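# Follow operating card steps 1-3, leave lever at HOLD

## Task

Carry out steps 1 through 3 shown on the operating card and finish with the lever resting at HOLD. The task fails if the UNDER or OVER light ever turns on, or if the robot strains against any control with too much force for too long. Anything that stays in position only because the robot is holding it does not count. At the end, release everything and move the gripper away.

## Robot and tools

Robot: one arm with a two-finger gripper. Its base sits on a stand just past the table's +y edge, about 0.5 m above the table top, and the arm reaches down and across toward -y. The base may be slightly tilted. The stand and base count as the robot's own body. Joint limits in rad, base to gripper: shoulder pitch -1.300 to 2.000, shoulder roll -0.175 to 2.000, upper arm roll -1.571 to 1.571, elbow 0.000 to 2.443, forearm roll -1.571 to 1.571, wrist pitch -0.785 to 0.785, wrist yaw -1.571 to 1.571. The elbow cannot fully straighten.

Frames: results report the gripper in the scene frame. The origin lies in the table-top plane, not at the arm; +z is up; +y is to the left when facing along +x. end_effector_position is in metres and end_effector_quat_wxyz is the orientation. The reported position may be off, more so at long reach. Gripper axes: fingers point along its +z, and they open and close along its y. The reported point is between the closed pads, under 1 cm behind the tips; closing pushes the tips about 17 mm further along +z.

The motion row (used by both execute_actions and move): 7 numbers, each in [-1, 1], ordered dx, dy, dz, rx, ry, rz, opening. The first six are an offset, not a pose, expressed in the gripper's own axes. They are measured from the gripper pose in the latest result that showed it; before any such result in this scene, or for a second call within one reply, they count from wherever the robot is when the action begins. Scale: 1.0 equals 0.6 m for dx, dy, dz and 180 degrees for the rotation; rx, ry, rz form a single rotation vector. Opening is absolute: +1 fully open (0.145 m), -1 closed. Full open to closed takes at least roughly 0.5 s. All zero offsets are not a pause; they pull the gripper back to the reference pose.

execute_actions: argument actions is a list holding at most one item. Empty list: just returns state. {"rows": [[7 numbers], ...], "steps": n}: up to 15 rows and up to 15 steps of 1/30 s (default 15). One row per step; the last row repeats if rows run out. Each row is an offset from the same reference pose, not from the row before. {"steps": n} alone waits up to 300 steps counted from the previous result, so your reply time is included. Optional pictures (boolean) controls whether camera images come back; by default they do. A rejected call sends nothing.

move: target is one 7-number row as above; speed is in m/s, 0.002 to 0.5, default 0.25 (turning capped at double that in rad/s). The gripper follows a straight path lasting 0.5 to 10 s; longer paths stop short after 10 s. It rotates the short way. The path ignores obstacles, the gripper lags and can overshoot the speed a lot, especially near full reach. Opening is sent at the start. It begins once the arm is still (or after 3 s) and ends when things are at rest, or 5 s after the path ends. The result adds a move: line with the outcome (done, off_target, moving, held, fault...), limits that acted and distance from target. limits=paced: the sent pose was clipped. limits=held: a check blocked some steps, after which the arm may surge fast. Faster contact hits harder; aiming further past a contact presses harder.

wait: seconds from 0 to 10; sends nothing new. zoom_image: camera is cam_high or cam_wrist (both 504x504), region [x0, y0, x1, y1] in pixels from the top-left, at most 504 by 504. show_instructions: no arguments; shows the reference pages (the operating card). finished_scene: scene is the current scene's number; irreversible, and it reports success.

Controller behaviour: each step the commanded pose is limited to within 70 mm and 16 degrees of the measured pose, then reached by damped inverse kinematics, position taking priority over orientation. After an action ends, the arm only continues to the last clipped pose, so check the result and send the remainder. Hand target (when shown) is where the controller is now driving. A pose unreachable line means the clearance check altered or blocked the command; HELD marks affected steps. A FAULT line means a stop.

Gripping: grip_measured is the finger opening on the command scale. To hold something, command clearly below it; the gap sets squeeze strength (around 10 N per pad, objects up to about 11 cm). Fast closes can press harder.

Heat: holding load warms motors even while idle. MOTOR HOT appears from 85 °C; at 100 °C an OVER-TEMPERATURE FAULT stops the arm and loaded joints sag.



Avoid: lighting UNDER or OVER, sustained hard pushing or pulling on controls, slams, hits, dropping things, and leaving any control held only by the gripper. Finish by opening the fingers and retreating.

Each tool is called after "Request:" by a JSON object that holds its "name" and its "arguments", one argument or row to a line.

Reference images:

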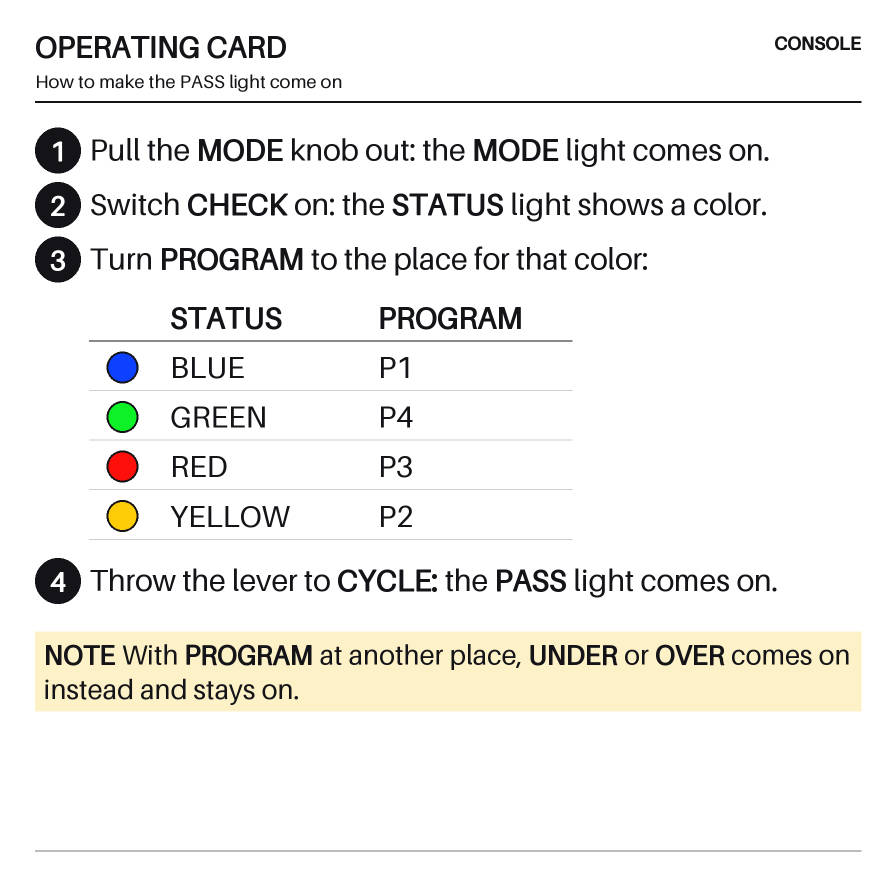

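## Session

Request:
{"name": "execute_actions", "arguments": {
  "actions": []
}}

Scene clock: 0.00 s of 7200.00 s.
end_effector_position=(+0.2350, +0.4075, +0.1912) grip_measured=+1.00 end_effector_quat_wxyz=(+0.202, +0.833, +0.493, +0.152)
Joint positions: [ 0.713  1.924 -1.386  2.303 -0.613 -0.525  0.346  0.145]
Joint velocities: [-0.011 -0.011  0.002 -0.007 -0.037 -0.022 -0.007  0.   ]
Hand target: +0.235, +0.407, +0.191; +0.202, +0.833, +0.493, +0.152

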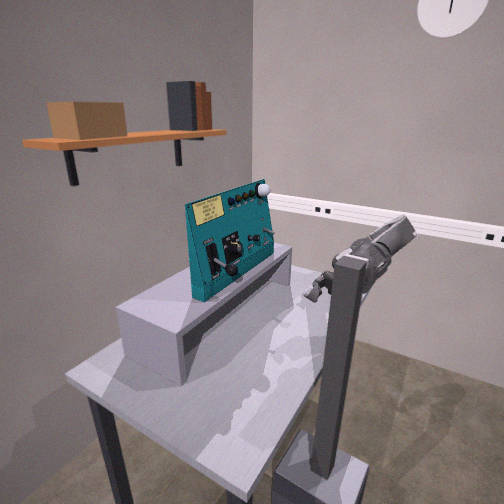

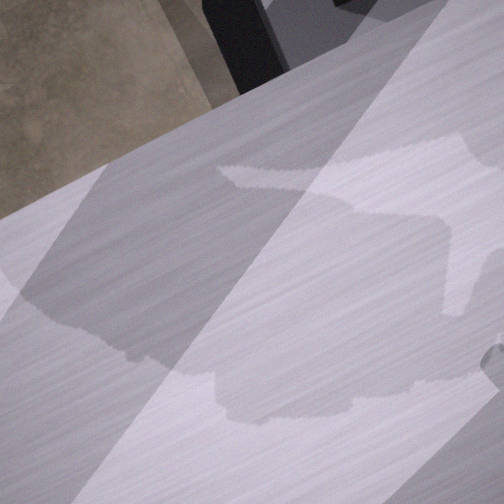

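Request:
{"name": "zoom_image", "arguments": {
  "camera": "cam_high",
  "region": [170, 170, 300, 310]
}}

Region (170, 170, 300, 310) of cam_high's 504x504 image, scaled by 3.600, with more detail than that image has; it fills the left 468 columns of this view, and the rest is white.

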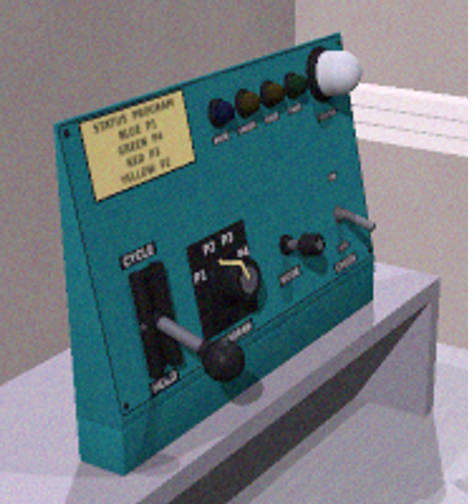

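Request:
{"name": "move", "arguments": {
  "target": [-0.065, 0.117, -0.13, 0.005, -0.455, -0.247, 1.0],
  "speed": 0.2
}}

Scene clock: 47.10 s of 7200.00 s.
end_effector_position=(+0.2358, +0.3564, +0.2914) grip_measured=+1.00 end_effector_quat_wxyz=(+0.287, +0.704, +0.648, -0.039)
Joint positions: [ 1.144  1.995 -1.104  2.439 -0.586 -0.782  0.547  0.145]
Joint velocities: [-0.011 -0.011 -0.022 -0.017  0.037  0.095 -0.066 -0.   ]
Hand target: +0.235, +0.356, +0.292; +0.286, +0.704, +0.648, -0.041
Off the commanded pose: 0.001 m, 66 deg; orientation clipped at the last step of the last action.
joint sent to its limit — the command would take joint 2 (shoulder roll) past its upper limit, joint 4 (elbow) past its upper limit and joint 6 (wrist pitch) past its lower limit, so those joints were sent only as far as their limits.
After step 90, 39.73 s passed at rest.
move: off_target; limits=paced

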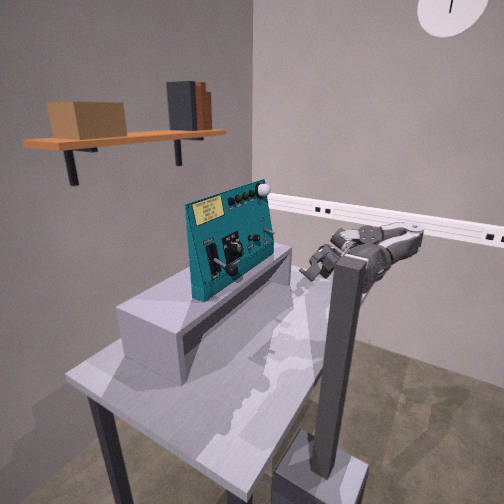

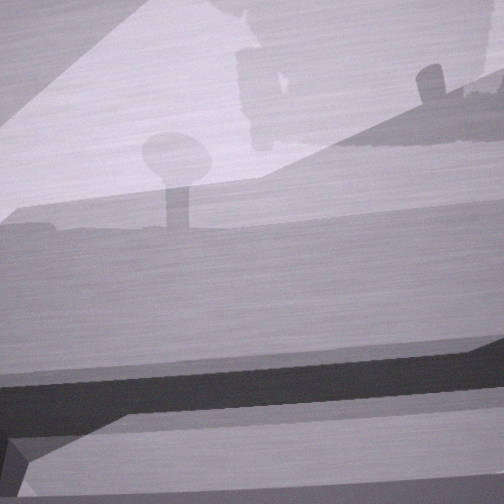

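Request:
{"name": "move", "arguments": {
  "target": [-0.206, -0.079, 0.072, 0.065, -0.345, -0.102, 1.0],
  "speed": 0.15
}}

Scene clock: 88.63 s of 7200.00 s.
end_effector_position=(+0.1835, +0.2267, +0.2902) grip_measured=+1.00 end_effector_quat_wxyz=(+0.483, +0.545, +0.523, -0.443)
Joint positions: [-0.636  1.979 -0.163  2.146 -1.562  0.785  0.57   0.145]
Joint velocities: [-0.077  0.033  0.007 -0.002 -0.022  0.007  0.007  0.   ]
Hand target: +0.184, +0.226, +0.291; +0.485, +0.545, +0.521, -0.442
Off the commanded pose: 0.003 m, 9 deg.
joint sent to its limit — the command would take joint 5 (forearm roll) past its lower limit and joint 6 (wrist pitch) past its upper limit, so those joints were sent only as far as their limits.
After step 90, 34.43 s passed at rest.
move: off_target

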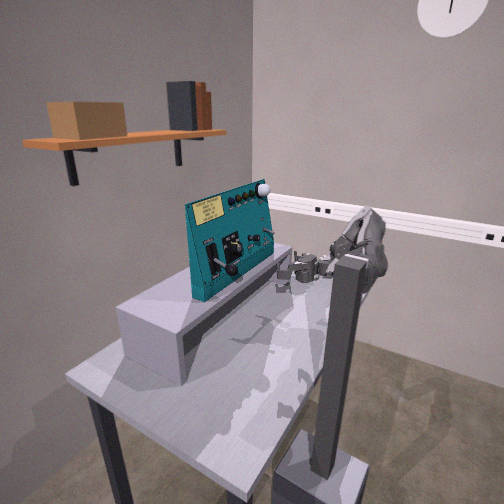

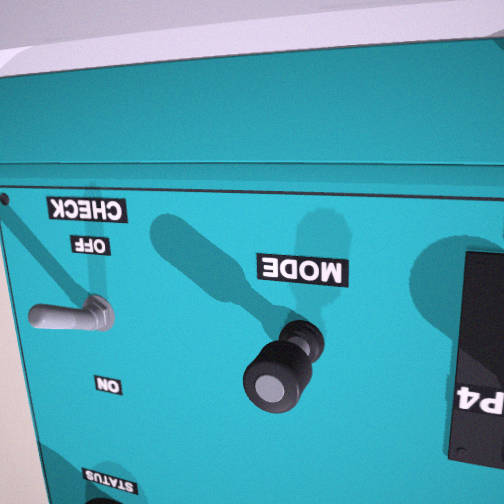

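Request:
{"name": "move", "arguments": {
  "target": [0, 0, -0.03, 0, 0, 0.25, 1.0],
  "speed": 0.2
}}

Scene clock: 105.77 s of 7200.00 s.
end_effector_position=(+0.1819, +0.2442, +0.2926) grip_measured=+1.00 end_effector_quat_wxyz=(+0.614, +0.705, +0.275, -0.226)
Joint positions: [-0.068  1.75  -0.62   2.217 -0.744  0.763 -0.071  0.145]
Joint velocities: [ 0.011 -0.011 -0.002 -0.012  0.022  0.007 -0.022 -0.   ]
Hand target: +0.183, +0.244, +0.292; +0.615, +0.704, +0.276, -0.223
Off the commanded pose: 0.001 m, 0 deg.
After step 90, 11.83 s passed at rest.
move: done

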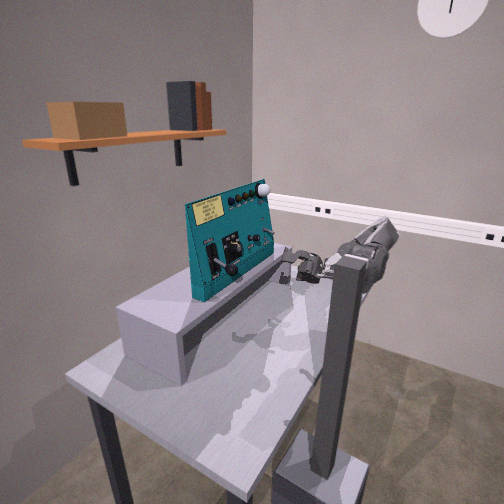

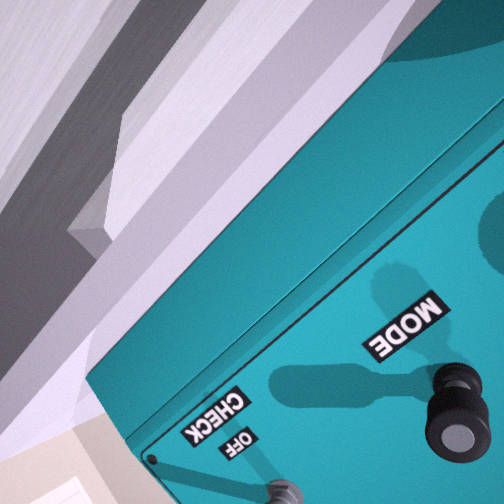

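Request:
{"name": "move", "arguments": {
  "target": [0, 0, 0, 0, 0, 0.75, 1.0],
  "speed": 0.25
}}

Scene clock: 126.27 s of 7200.00 s.
end_effector_position=(+0.1836, +0.2439, +0.2927) grip_measured=+1.00 end_effector_quat_wxyz=(+0.442, +0.525, -0.544, +0.482)
Joint positions: [ 0.279  1.703 -0.913  2.219  1.404 -0.471 -0.534  0.145]
Joint velocities: [-0.077 -0.033 -0.012  0.002 -0.066  0.007 -0.007 -0.   ]
Hand target: +0.183, +0.244, +0.293; +0.442, +0.526, -0.544, +0.482
Off the commanded pose: 0.002 m, 0 deg.
After step 90, 12.43 s passed at rest.
move: done

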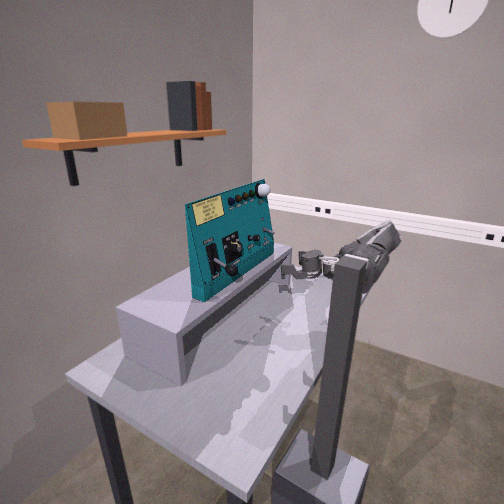

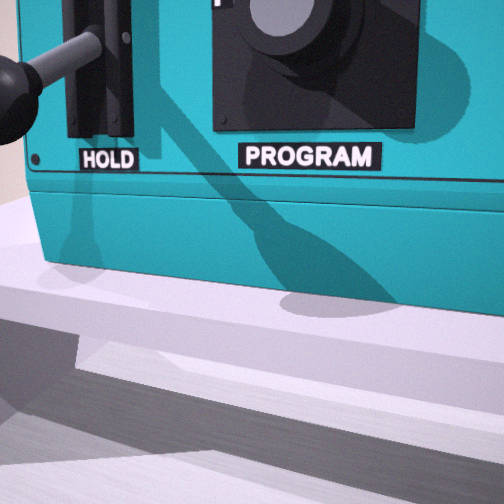

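Request:
{"name": "execute_actions", "arguments": {
  "actions": [
    {"rows": [[0,0,0,0,0,0,-0.6]], "steps": 15}
  ]
}}

Request:
{"name": "execute_actions", "arguments": {
  "actions": []
}}

Scene clock: 135.57 s of 7200.00 s.
end_effector_position=(+0.1836, +0.2439, +0.2927) grip_measured=-0.60 end_effector_quat_wxyz=(+0.442, +0.525, -0.544, +0.482)
Joint positions: [ 0.279  1.703 -0.913  2.219  1.404 -0.471 -0.534  0.03 ]
Joint velocities: [-0.121 -0.033 -0.002 -0.007 -0.11  -0.022 -0.095 -0.   ]
Hand target: +0.184, +0.244, +0.293; +0.442, +0.525, -0.544, +0.482
Off the commanded pose: 0.000 m, 0 deg.
Steps of this call (steps 1 to 90: nothing new was sent; then 5.80 s passed at rest; steps 91 to 105: all 15 steps of this action). Readings (end_effector_position):
91: (+0.1836, +0.2439, +0.2927)
92: (+0.1836, +0.2439, +0.2927)
94: (+0.1836, +0.2439, +0.2927)
98: (+0.1836, +0.2439, +0.2927)
105: the state above

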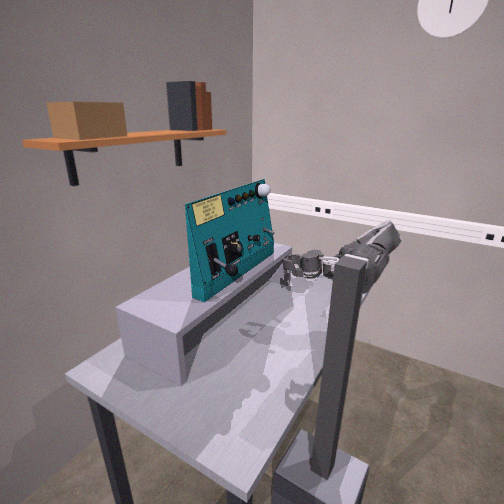

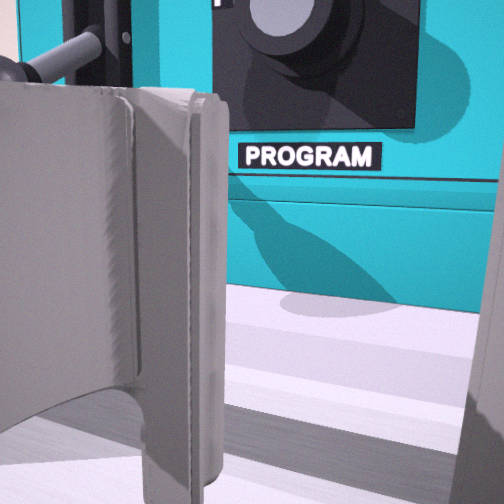

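Scene clock: 135.57 s of 7200.00 s.
end_effector_position=(+0.1836, +0.2439, +0.2927) grip_measured=-0.60 end_effector_quat_wxyz=(+0.442, +0.525, -0.544, +0.482)
Joint positions: [ 0.279  1.703 -0.913  2.219  1.404 -0.471 -0.534  0.03 ]
Joint velocities: [-0.121 -0.033 -0.002 -0.007 -0.11  -0.022 -0.095 -0.   ]
Hand target: +0.184, +0.244, +0.293; +0.442, +0.525, -0.544, +0.482
Off the commanded pose: 0.000 m, 0 deg.

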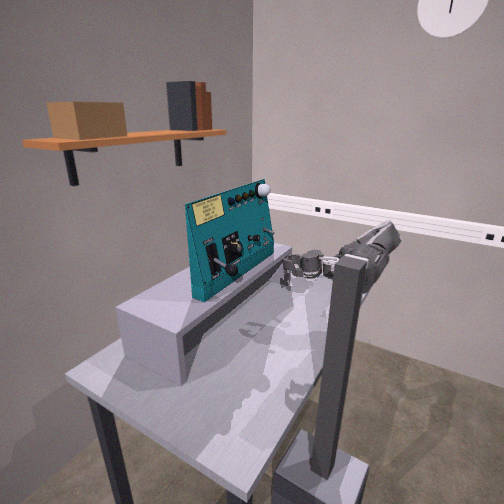

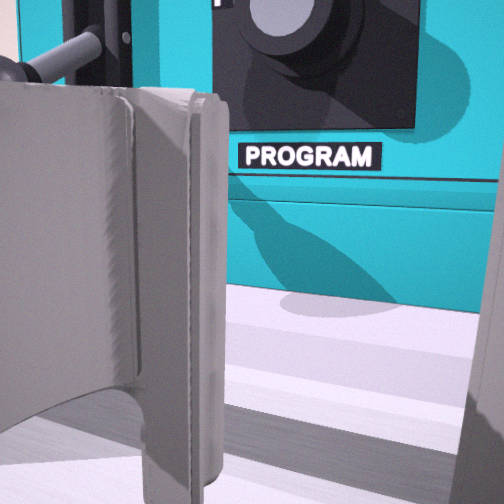

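Request:
{"name": "move", "arguments": {
  "target": [0.0833, 0.0667, 0, 0, 0, 0, 0.0],
  "speed": 0.15
}}

Scene clock: 154.27 s of 7200.00 s.
end_effector_position=(+0.1407, +0.2358, +0.3421) grip_measured=+0.00 end_effector_quat_wxyz=(+0.445, +0.525, -0.543, +0.482)
Joint positions: [ 1.206  1.827 -1.494  2.13   1.579 -0.151 -0.244  0.076]
Joint velocities: [-0.033  0.055  0.002 -0.007 -0.081 -0.037  0.007  0.   ]
Hand target: +0.142, +0.236, +0.341; +0.442, +0.527, -0.542, +0.482
Off the commanded pose: 0.002 m, 0 deg.
joint sent to its limit — the command would take joint 5 (forearm roll) past its upper limit, so that joint was sent only as far as its limit.
After step 90, 14.70 s passed at rest.
move: done

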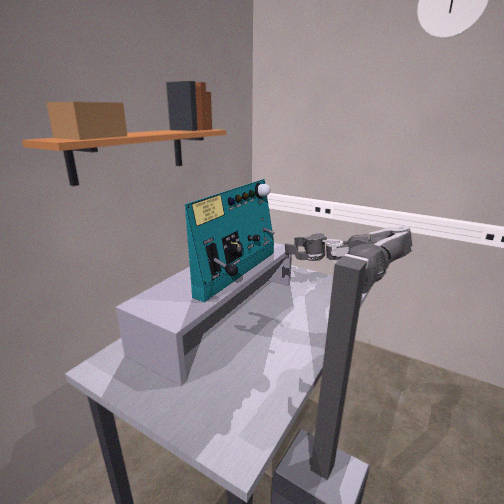

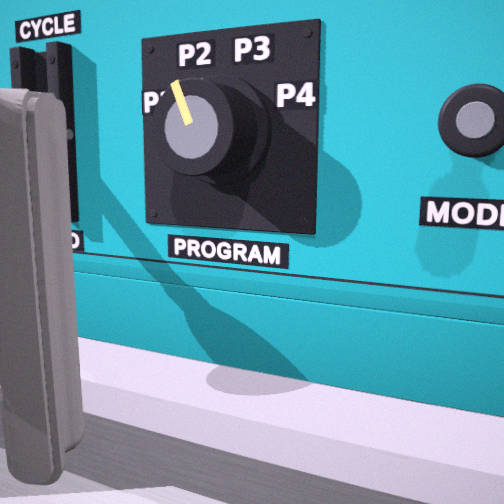

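Request:
{"name": "move", "arguments": {
  "target": [0.045, 0.033, 0.08, 0, 0, -0.5, 0.0],
  "speed": 0.2
}}

Scene clock: 191.63 s of 7200.00 s.
end_effector_position=(+0.1199, +0.1849, +0.3594) grip_measured=+0.00 end_effector_quat_wxyz=(+0.654, +0.756, -0.016, +0.026)
Joint positions: [ 1.213  1.622 -1.343  1.878  0.052  0.206  0.007  0.076]
Joint velocities: [ 0.077 -0.055  0.017 -0.007 -0.037  0.081  0.037 -0.   ]
Hand target: +0.120, +0.184, +0.361; +0.655, +0.755, -0.015, +0.026
Off the commanded pose: 0.002 m, 0 deg.
After step 90, 30.13 s passed at rest.
move: done

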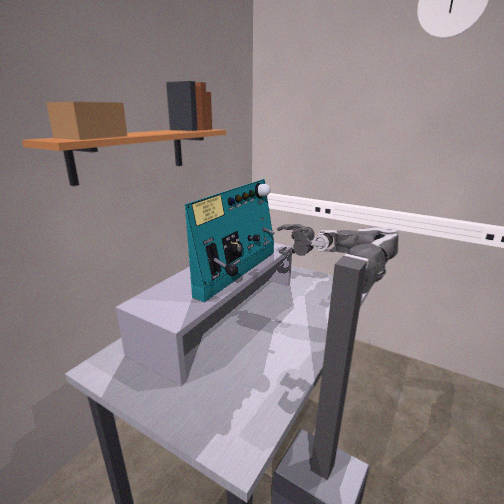

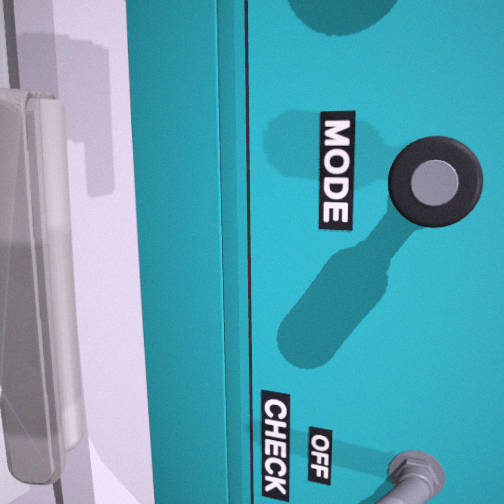

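Request:
{"name": "move", "arguments": {
  "target": [0, 0, 0.1, 0, 0, 0, 0.0],
  "speed": 0.1
}}

Scene clock: 202.30 s of 7200.00 s.
end_effector_position=(+0.1211, +0.1256, +0.3493) grip_measured=+0.00 end_effector_quat_wxyz=(+0.654, +0.756, -0.019, +0.027)
Joint positions: [ 1.248  1.343 -1.343  1.598 -0.004  0.201  0.051  0.076]
Joint velocities: [-0.055 -0.011 -0.007  0.002  0.037 -0.051 -0.007  0.   ]
Hand target: +0.121, +0.126, +0.350; +0.654, +0.756, -0.018, +0.027
Off the commanded pose: 0.002 m, 0 deg.
After step 90, 6.80 s passed at rest.
move: done

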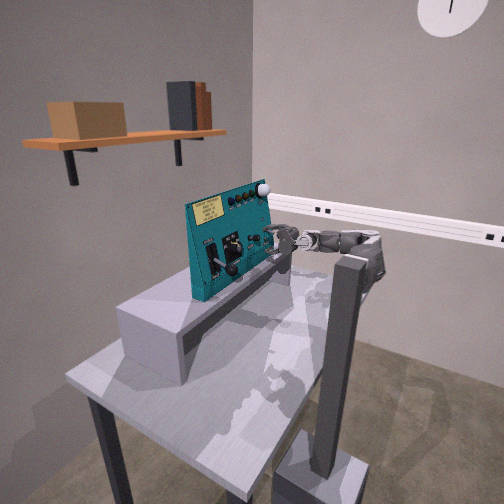

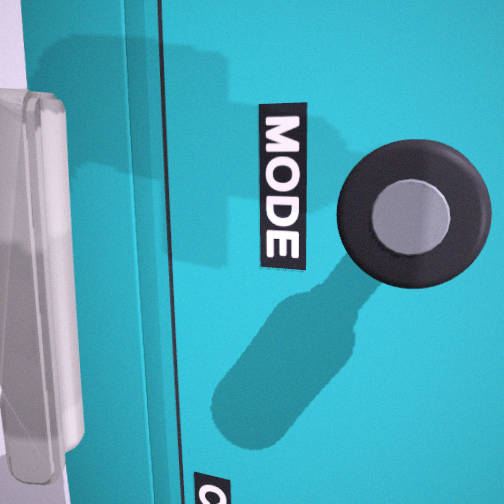

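Request:
{"name": "move", "arguments": {
  "target": [0, 0, 0.07, 0, 0, 0, -0.1],
  "speed": 0.06
}}

Scene clock: 212.70 s of 7200.00 s.
end_effector_position=(+0.1221, +0.0840, +0.3418) grip_measured=-0.10 end_effector_quat_wxyz=(+0.654, +0.755, -0.022, +0.028)
Joint positions: [ 1.271  1.15  -1.343  1.359 -0.04   0.153  0.068  0.068]
Joint velocities: [-0.055 -0.055  0.002 -0.012 -0.081  0.066  0.022 -0.   ]
Hand target: +0.122, +0.084, +0.343; +0.654, +0.756, -0.020, +0.028
Off the commanded pose: 0.002 m, 0 deg.
After step 90, 6.47 s passed at rest.
move: done

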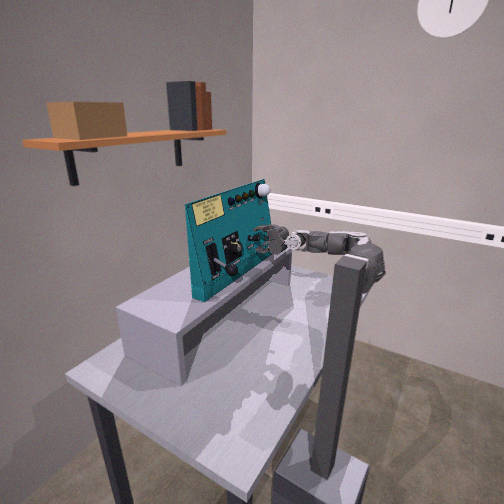

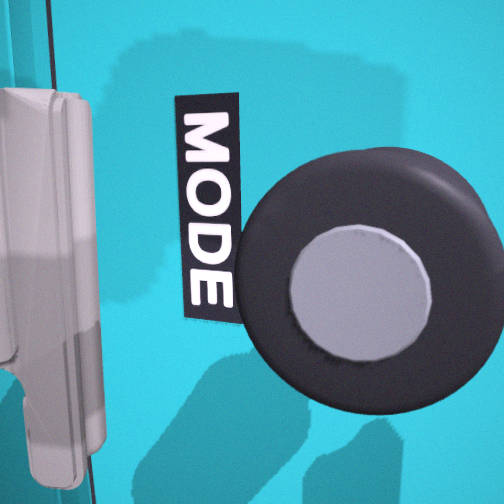

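Request:
{"name": "move", "arguments": {
  "target": [0, 0, 0.037, 0, 0, 0, -0.2],
  "speed": 0.04
}}

Request:
{"name": "zoom_image", "arguments": {
  "camera": "cam_high",
  "region": [220, 200, 320, 280]
}}

Scene clock: 223.13 s of 7200.00 s.
end_effector_position=(+0.1221, +0.0623, +0.3373) grip_measured=-0.20 end_effector_quat_wxyz=(+0.654, +0.755, -0.024, +0.028)
Joint positions: [ 1.283  1.045 -1.343  1.212 -0.058  0.113  0.069  0.061]
Joint velocities: [-0.077 -0.033 -0.002 -0.017  0.066  0.007 -0.051  0.   ]
Hand target: +0.122, +0.062, +0.338; +0.654, +0.756, -0.022, +0.028
Off the commanded pose: 0.001 m, 0 deg.
After step 90, 6.63 s passed at rest.
move: done

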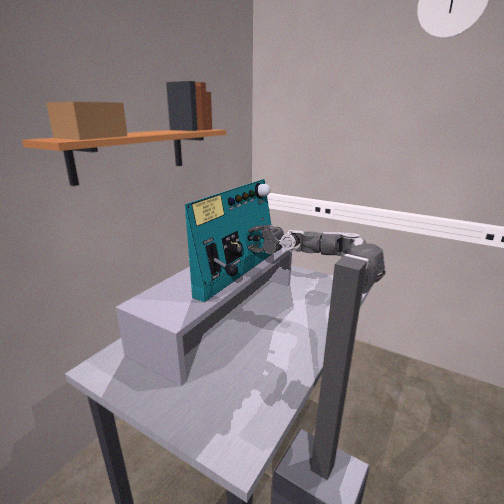

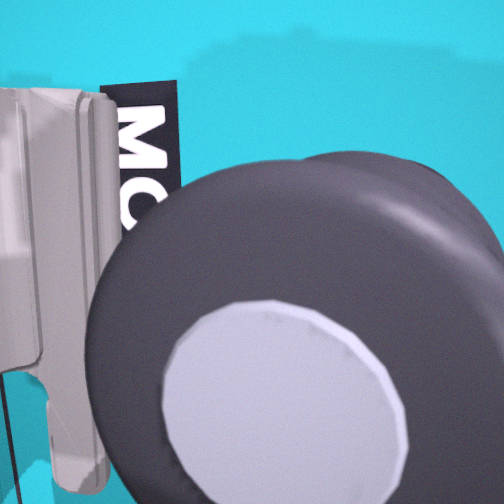

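Region (220, 200, 320, 280) of cam_high's 504x504 image, scaled by 5.040, with more detail than that image has; it fills the top 403 rows of this view, and the rest is white.

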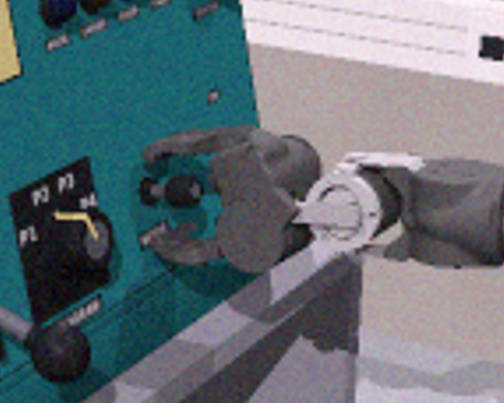

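Close gradually on the knob.

Request:
{"name": "execute_actions", "arguments": {
  "actions": [
    {"rows": [[0,0,0,0,0,0,-0.3],[0,0,0,0,0,0,-0.35],[0,0,0,0,0,0,-0.4],[0,0,0,0,0,0,-0.45],[0,0,0,0,0,0,-0.5],[0,0,0,0,0,0,-0.54],[0,0,0,0,0,0,-0.58],[0,0,0,0,0,0,-0.62],[0,0,0,0,0,0,-0.66],[0,0,0,0,0,0,-0.7],[0,0,0,0,0,0,-0.74],[0,0,0,0,0,0,-0.78],[0,0,0,0,0,0,-0.82],[0,0,0,0,0,0,-0.86],[0,0,0,0,0,0,-0.9]], "steps": 15}
  ]
}}

Scene clock: 230.73 s of 7200.00 s.
end_effector_position=(+0.1220, +0.0621, +0.3390) grip_measured=-0.80 end_effector_quat_wxyz=(+0.657, +0.753, -0.024, +0.028)
Joint positions: [ 1.285  1.045 -1.343  1.212 -0.058  0.113  0.065  0.015]
Joint velocities: [ 0.055 -0.033  0.007  0.002 -0.051  0.007  0.007 -0.   ]
Hand target: +0.122, +0.062, +0.337; +0.655, +0.755, -0.024, +0.028
Off the commanded pose: 0.002 m, 0 deg.
Steps of this call (steps 1 to 90: nothing new was sent; then 4.10 s passed at rest; steps 91 to 105: all 15 steps of this action). Readings (end_effector_position):
91: (+0.1221, +0.0623, +0.3373)
92: (+0.1221, +0.0623, +0.3373)
94: (+0.1221, +0.0623, +0.3373)
98: (+0.1221, +0.0623, +0.3373)
105: the state above

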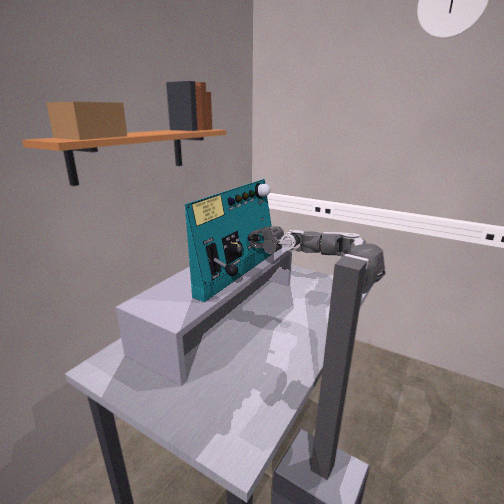

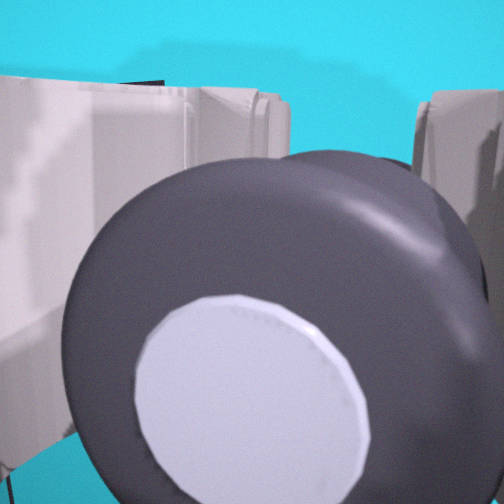

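Request:
{"name": "move", "arguments": {
  "target": [0, 0, -0.025, 0, 0, 0, -0.9],
  "speed": 0.02
}}

Request:
{"name": "zoom_image", "arguments": {
  "camera": "cam_high",
  "region": [200, 170, 320, 280]
}}

Scene clock: 238.70 s of 7200.00 s.
end_effector_position=(+0.1219, +0.0763, +0.3440) grip_measured=-0.85 end_effector_quat_wxyz=(+0.659, +0.751, -0.023, +0.027)
Joint positions: [ 1.279  1.115 -1.342  1.311 -0.047  0.141  0.061  0.011]
Joint velocities: [-0.011  0.033 -0.007 -0.012  0.066 -0.11   0.037  0.   ]
Hand target: +0.122, +0.077, +0.341; +0.657, +0.753, -0.024, +0.027
Off the commanded pose: 0.003 m, 0 deg.
After step 90, 4.00 s passed at rest.
move: done

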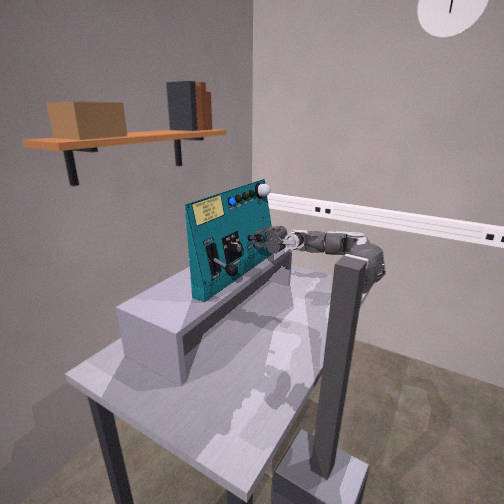

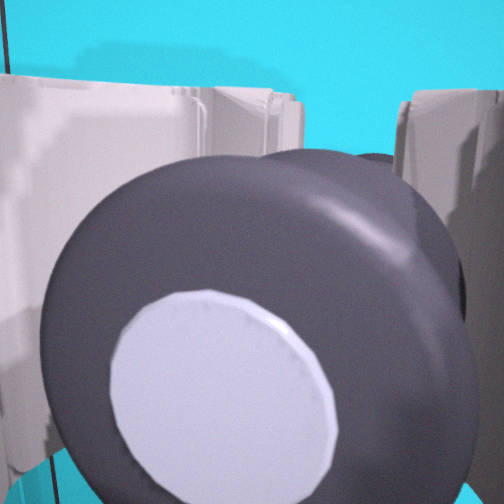

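Region (200, 170, 320, 280) of cam_high's 504x504 image, scaled by 4.200, with more detail than that image has; it fills the top 462 rows of this view, and the rest is white.

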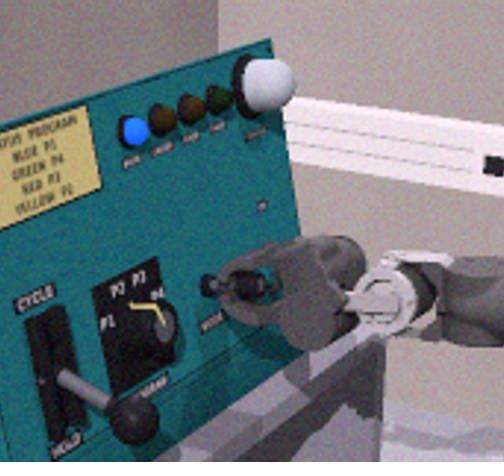

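Request:
{"name": "execute_actions", "arguments": {
  "actions": [
    {"rows": [[0,0,0,0,0,0,-0.8],[0,0,0,0,0,0,-0.72],[0,0,0,0,0,0,-0.64],[0,0,0,0,0,0,-0.56],[0,0,0,0,0,0,-0.48],[0,0,0,0,0,0,-0.4],[0,0,0,0,0,0,-0.3],[0,0,0,0,0,0,-0.2],[0,0,0,0,0,0,-0.1]], "steps": 15}
  ]
}}

Request:
{"name": "move", "arguments": {
  "target": [0, 0, -0.12, 0, 0, 0, -0.1],
  "speed": 0.08
}}

Scene clock: 247.70 s of 7200.00 s.
end_effector_position=(+0.1219, +0.0763, +0.3440) grip_measured=-0.10 end_effector_quat_wxyz=(+0.659, +0.751, -0.023, +0.027)
Joint positions: [ 1.279  1.115 -1.342  1.311 -0.047  0.141  0.061  0.068]
Joint velocities: [-0.055  0.077 -0.007  0.002  0.007 -0.007 -0.007 -0.   ]
Hand target: +0.122, +0.076, +0.344; +0.659, +0.751, -0.023, +0.027
Off the commanded pose: 0.000 m, 0 deg.
Steps of this call (steps 1 to 90: nothing new was sent; then 5.50 s passed at rest; steps 91 to 105: all 15 steps of this action). Readings (end_effector_position):
91: (+0.1219, +0.0763, +0.3440)
92: (+0.1219, +0.0763, +0.3440)
94: (+0.1219, +0.0763, +0.3440)
98: (+0.1219, +0.0763, +0.3440)
105: the state above

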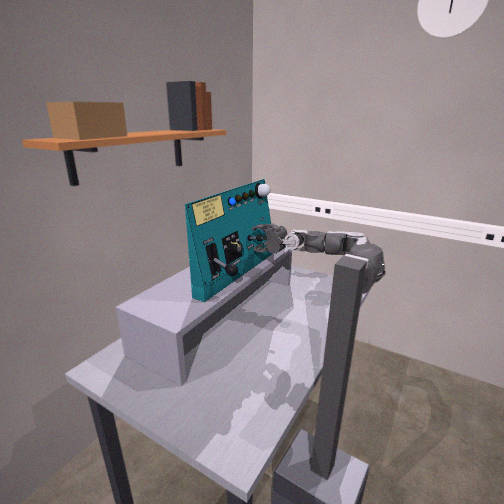

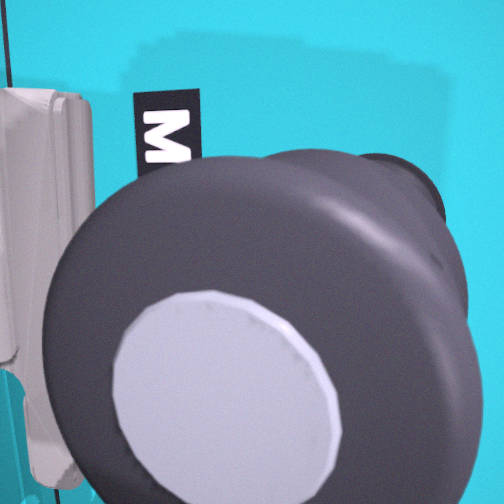

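Scene clock: 249.07 s of 7200.00 s.
end_effector_position=(+0.1210, +0.1475, +0.3543) grip_measured=-0.10 end_effector_quat_wxyz=(+0.659, +0.752, -0.020, +0.026)
Joint positions: [ 1.232  1.444 -1.342  1.713  0.018  0.217  0.023  0.068]
Joint velocities: [ 0.033 -0.033 -0.007 -0.002 -0.007 -0.051  0.081 -0.   ]
Hand target: +0.121, +0.147, +0.354; +0.659, +0.751, -0.021, +0.026
Off the commanded pose: 0.001 m, 0 deg.
move: done

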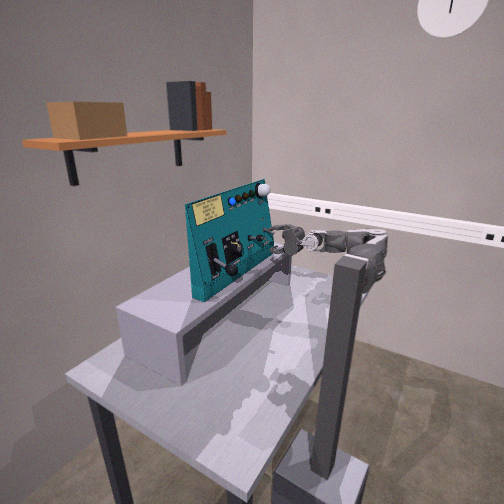

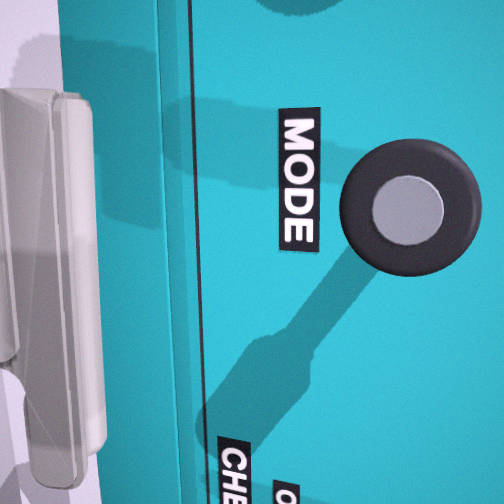

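Request:
{"name": "move", "arguments": {
  "target": [-0.19, -0.02, 0, 0, 0, 0, -0.1],
  "speed": 0.12
}}

Scene clock: 258.03 s of 7200.00 s.
end_effector_position=(+0.0069, +0.1483, +0.3368) grip_measured=-0.10 end_effector_quat_wxyz=(+0.659, +0.751, -0.022, +0.025)
Joint positions: [ 1.188  1.415 -1.342  1.148  0.011 -0.317 -0.016  0.068]
Joint velocities: [-0.055 -0.055  0.002 -0.012 -0.022 -0.007 -0.022 -0.   ]
Hand target: +0.008, +0.148, +0.337; +0.660, +0.750, -0.020, +0.026
Off the commanded pose: 0.002 m, 0 deg.
After step 90, 4.63 s passed at rest.
move: done

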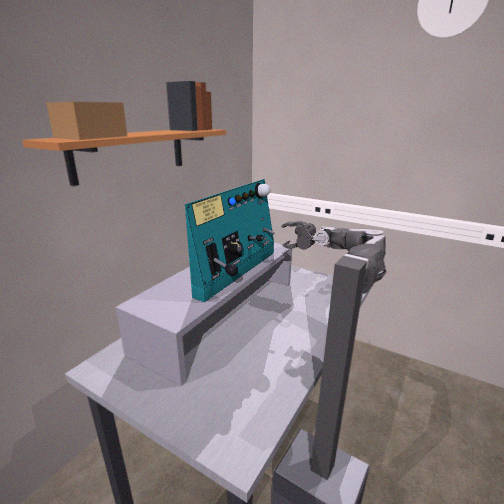

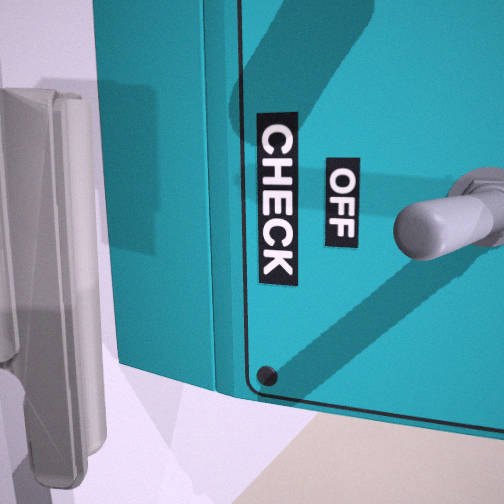

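Request:
{"name": "move", "arguments": {
  "target": [-0.005, 0, 0.08, 0, 0, 0, -0.3],
  "speed": 0.06
}}

Scene clock: 268.13 s of 7200.00 s.
end_effector_position=(+0.0052, +0.1005, +0.3287) grip_measured=-0.30 end_effector_quat_wxyz=(+0.660, +0.750, -0.024, +0.026)
Joint positions: [ 1.253  1.16  -1.342  0.822 -0.041 -0.39   0.014  0.053]
Joint velocities: [-0.033  0.011  0.002 -0.002 -0.007 -0.051  0.007 -0.   ]
Hand target: +0.005, +0.101, +0.329; +0.659, +0.751, -0.023, +0.026
Off the commanded pose: 0.002 m, 0 deg.
After step 90, 6.07 s passed at rest.
move: done

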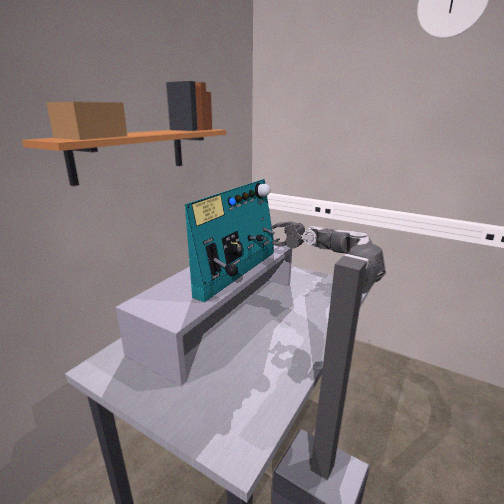

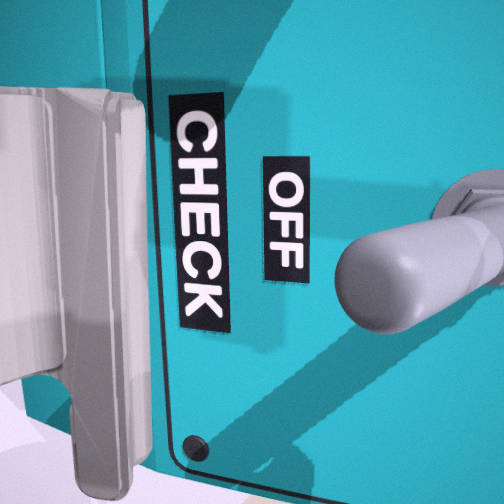

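Request:
{"name": "move", "arguments": {
  "target": [0, 0, 0.058, 0, -0.08, 0, -0.3],
  "speed": 0.04
}}

Request:
{"name": "zoom_image", "arguments": {
  "camera": "cam_high",
  "region": [230, 190, 330, 270]
}}

Scene clock: 280.63 s of 7200.00 s.
end_effector_position=(+0.0064, +0.0665, +0.3219) grip_measured=-0.30 end_effector_quat_wxyz=(+0.652, +0.748, -0.107, -0.065)
Joint positions: [ 1.277  1.002 -1.342  0.793 -0.073 -0.015  0.02   0.053]
Joint velocities: [-0.033  0.055  0.022 -0.002 -0.11  -0.007 -0.037 -0.   ]
Hand target: +0.006, +0.066, +0.323; +0.651, +0.748, -0.107, -0.067
Off the commanded pose: 0.003 m, 0 deg.
After step 90, 6.13 s passed at rest.
move: done

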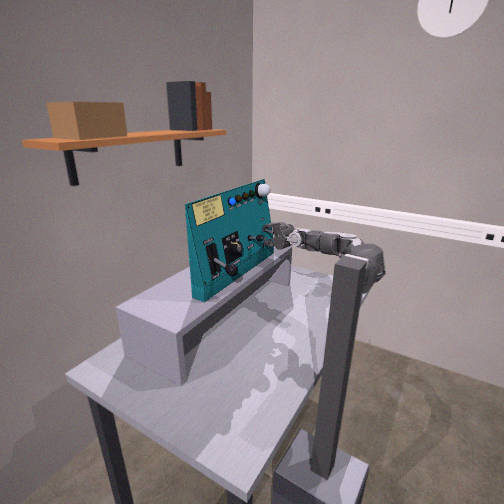

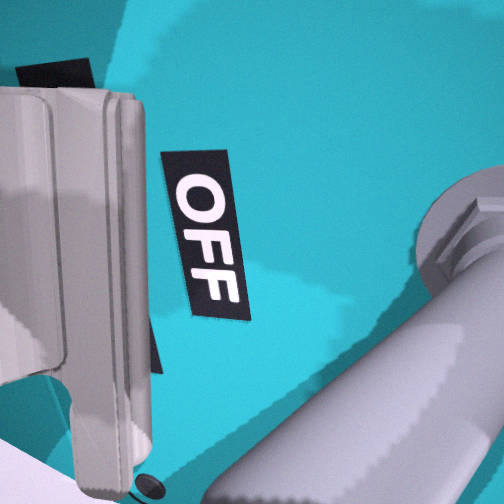

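Region (230, 190, 330, 270) of cam_high's 504x504 image, scaled by 5.040, with more detail than that image has; it fills the top 403 rows of this view, and the rest is white.

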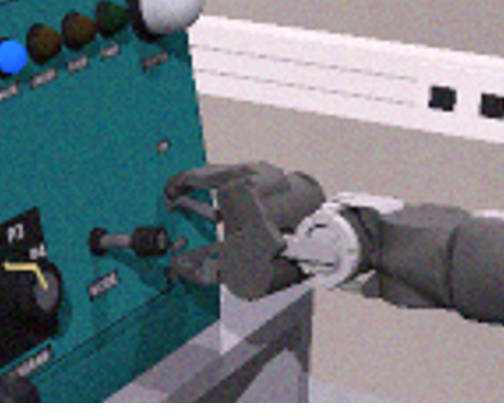

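Request:
{"name": "move", "arguments": {
  "target": [-0.006, 0.065, 0, 0, 0, 0, -0.3],
  "speed": 0.025
}}

Request:
{"name": "zoom_image", "arguments": {
  "camera": "cam_high",
  "region": [210, 170, 330, 270]
}}

Scene clock: 297.73 s of 7200.00 s.
end_effector_position=(+0.0007, +0.0628, +0.3559) grip_measured=-0.30 end_effector_quat_wxyz=(+0.648, +0.751, -0.107, -0.066)
Joint positions: [ 1.39   0.998 -1.342  0.762 -0.098 -0.037  0.137  0.053]
Joint velocities: [ 0.033 -0.033  0.002  0.007  0.051  0.037 -0.007  0.   ]
Hand target: +0.001, +0.062, +0.360; +0.652, +0.748, -0.106, -0.064
Off the commanded pose: 0.005 m, 1 deg.
After step 90, 12.30 s passed at rest.
move: off_target

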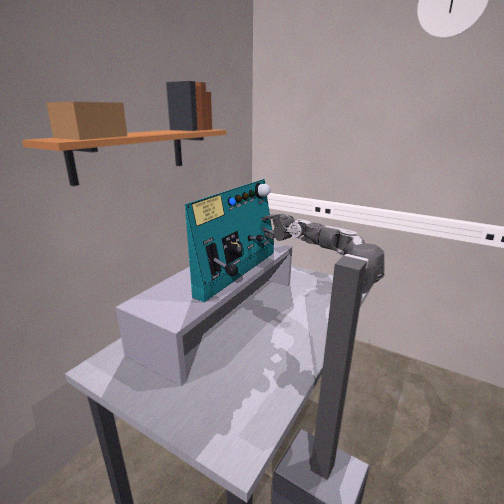

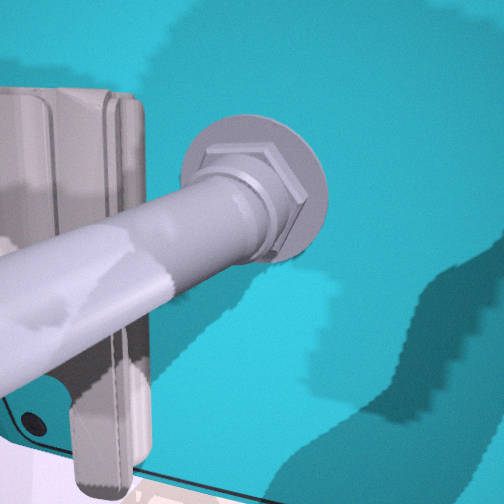

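Region (210, 170, 330, 270) of cam_high's 504x504 image, scaled by 4.200, with more detail than that image has.

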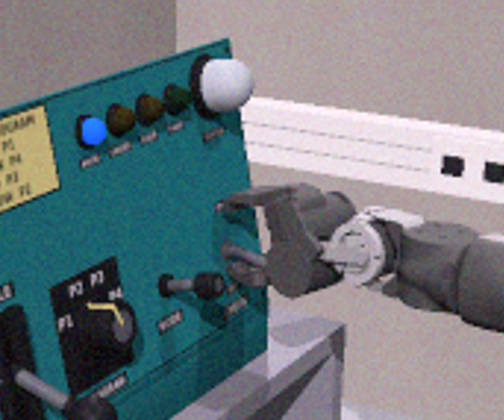

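Request:
{"name": "move", "arguments": {
  "target": [0, 0.03, 0, 0, 0, 0, -0.3],
  "speed": 0.02
}}

Scene clock: 303.03 s of 7200.00 s.
end_effector_position=(+0.0009, +0.0618, +0.3573) grip_measured=-0.29 end_effector_quat_wxyz=(+0.628, +0.768, -0.104, -0.067)
Joint positions: [ 1.422  0.986 -1.342  0.743 -0.12  -0.044  0.216  0.054]
Joint velocities: [ 0.033 -0.033  0.007 -0.002  0.022 -0.051 -0.051 -0.   ]
Hand target: -0.000, +0.061, +0.374; +0.648, +0.752, -0.106, -0.065
Off the commanded pose: 0.016 m, 3 deg.
After step 90, 1.17 s passed at rest.
move: off_target

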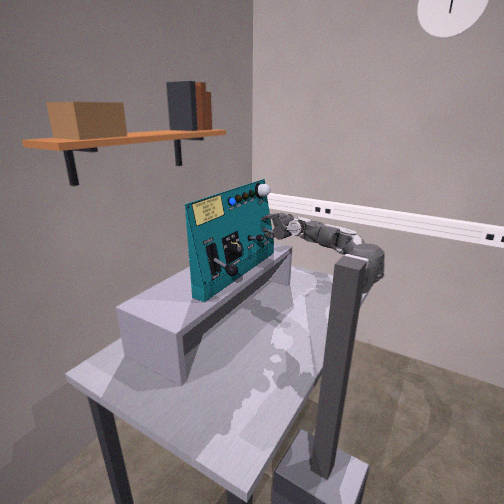

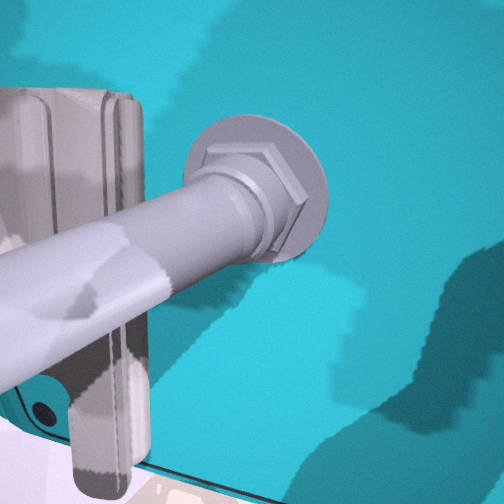

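Request:
{"name": "move", "arguments": {
  "target": [0, -0.012, -0.02, -0.017, 0, 0, -0.3],
  "speed": 0.02
}}

Request:
{"name": "zoom_image", "arguments": {
  "camera": "cam_high",
  "region": [240, 200, 310, 260]
}}

Scene clock: 313.13 s of 7200.00 s.
end_effector_position=(+0.0045, +0.0744, +0.3524) grip_measured=-0.30 end_effector_quat_wxyz=(+0.646, +0.753, -0.100, -0.070)
Joint positions: [ 1.36   1.071 -1.342  0.888 -0.096  0.013  0.127  0.053]
Joint velocities: [ 0.033 -0.011  0.007 -0.002  0.037  0.051 -0.007 -0.   ]
Hand target: +0.004, +0.075, +0.353; +0.648, +0.751, -0.102, -0.071
Off the commanded pose: 0.000 m, 0 deg.
After step 90, 5.53 s passed at rest.
move: done

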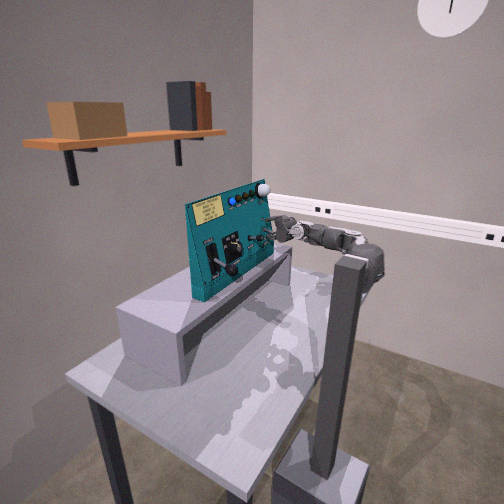

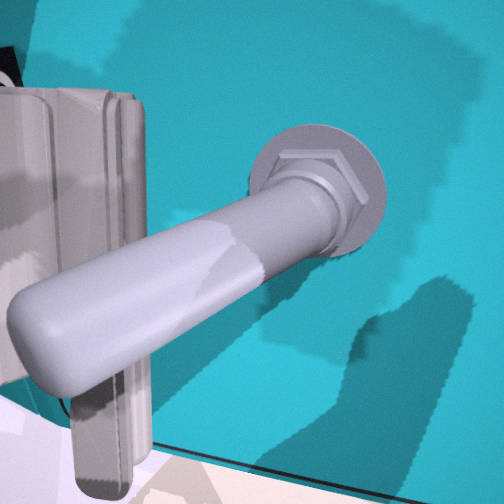

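Region (240, 200, 310, 260) of cam_high's 504x504 image, scaled by 7.200, with more detail than that image has; it fills the top 432 rows of this view, and the rest is white.

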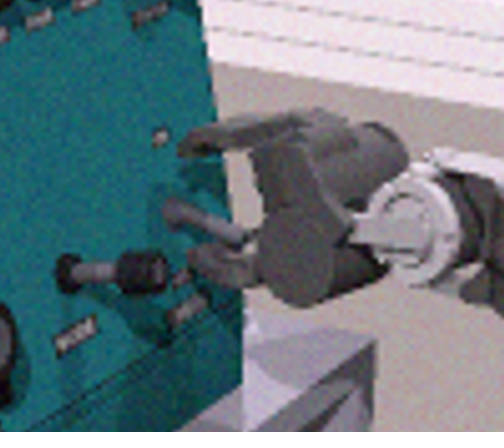

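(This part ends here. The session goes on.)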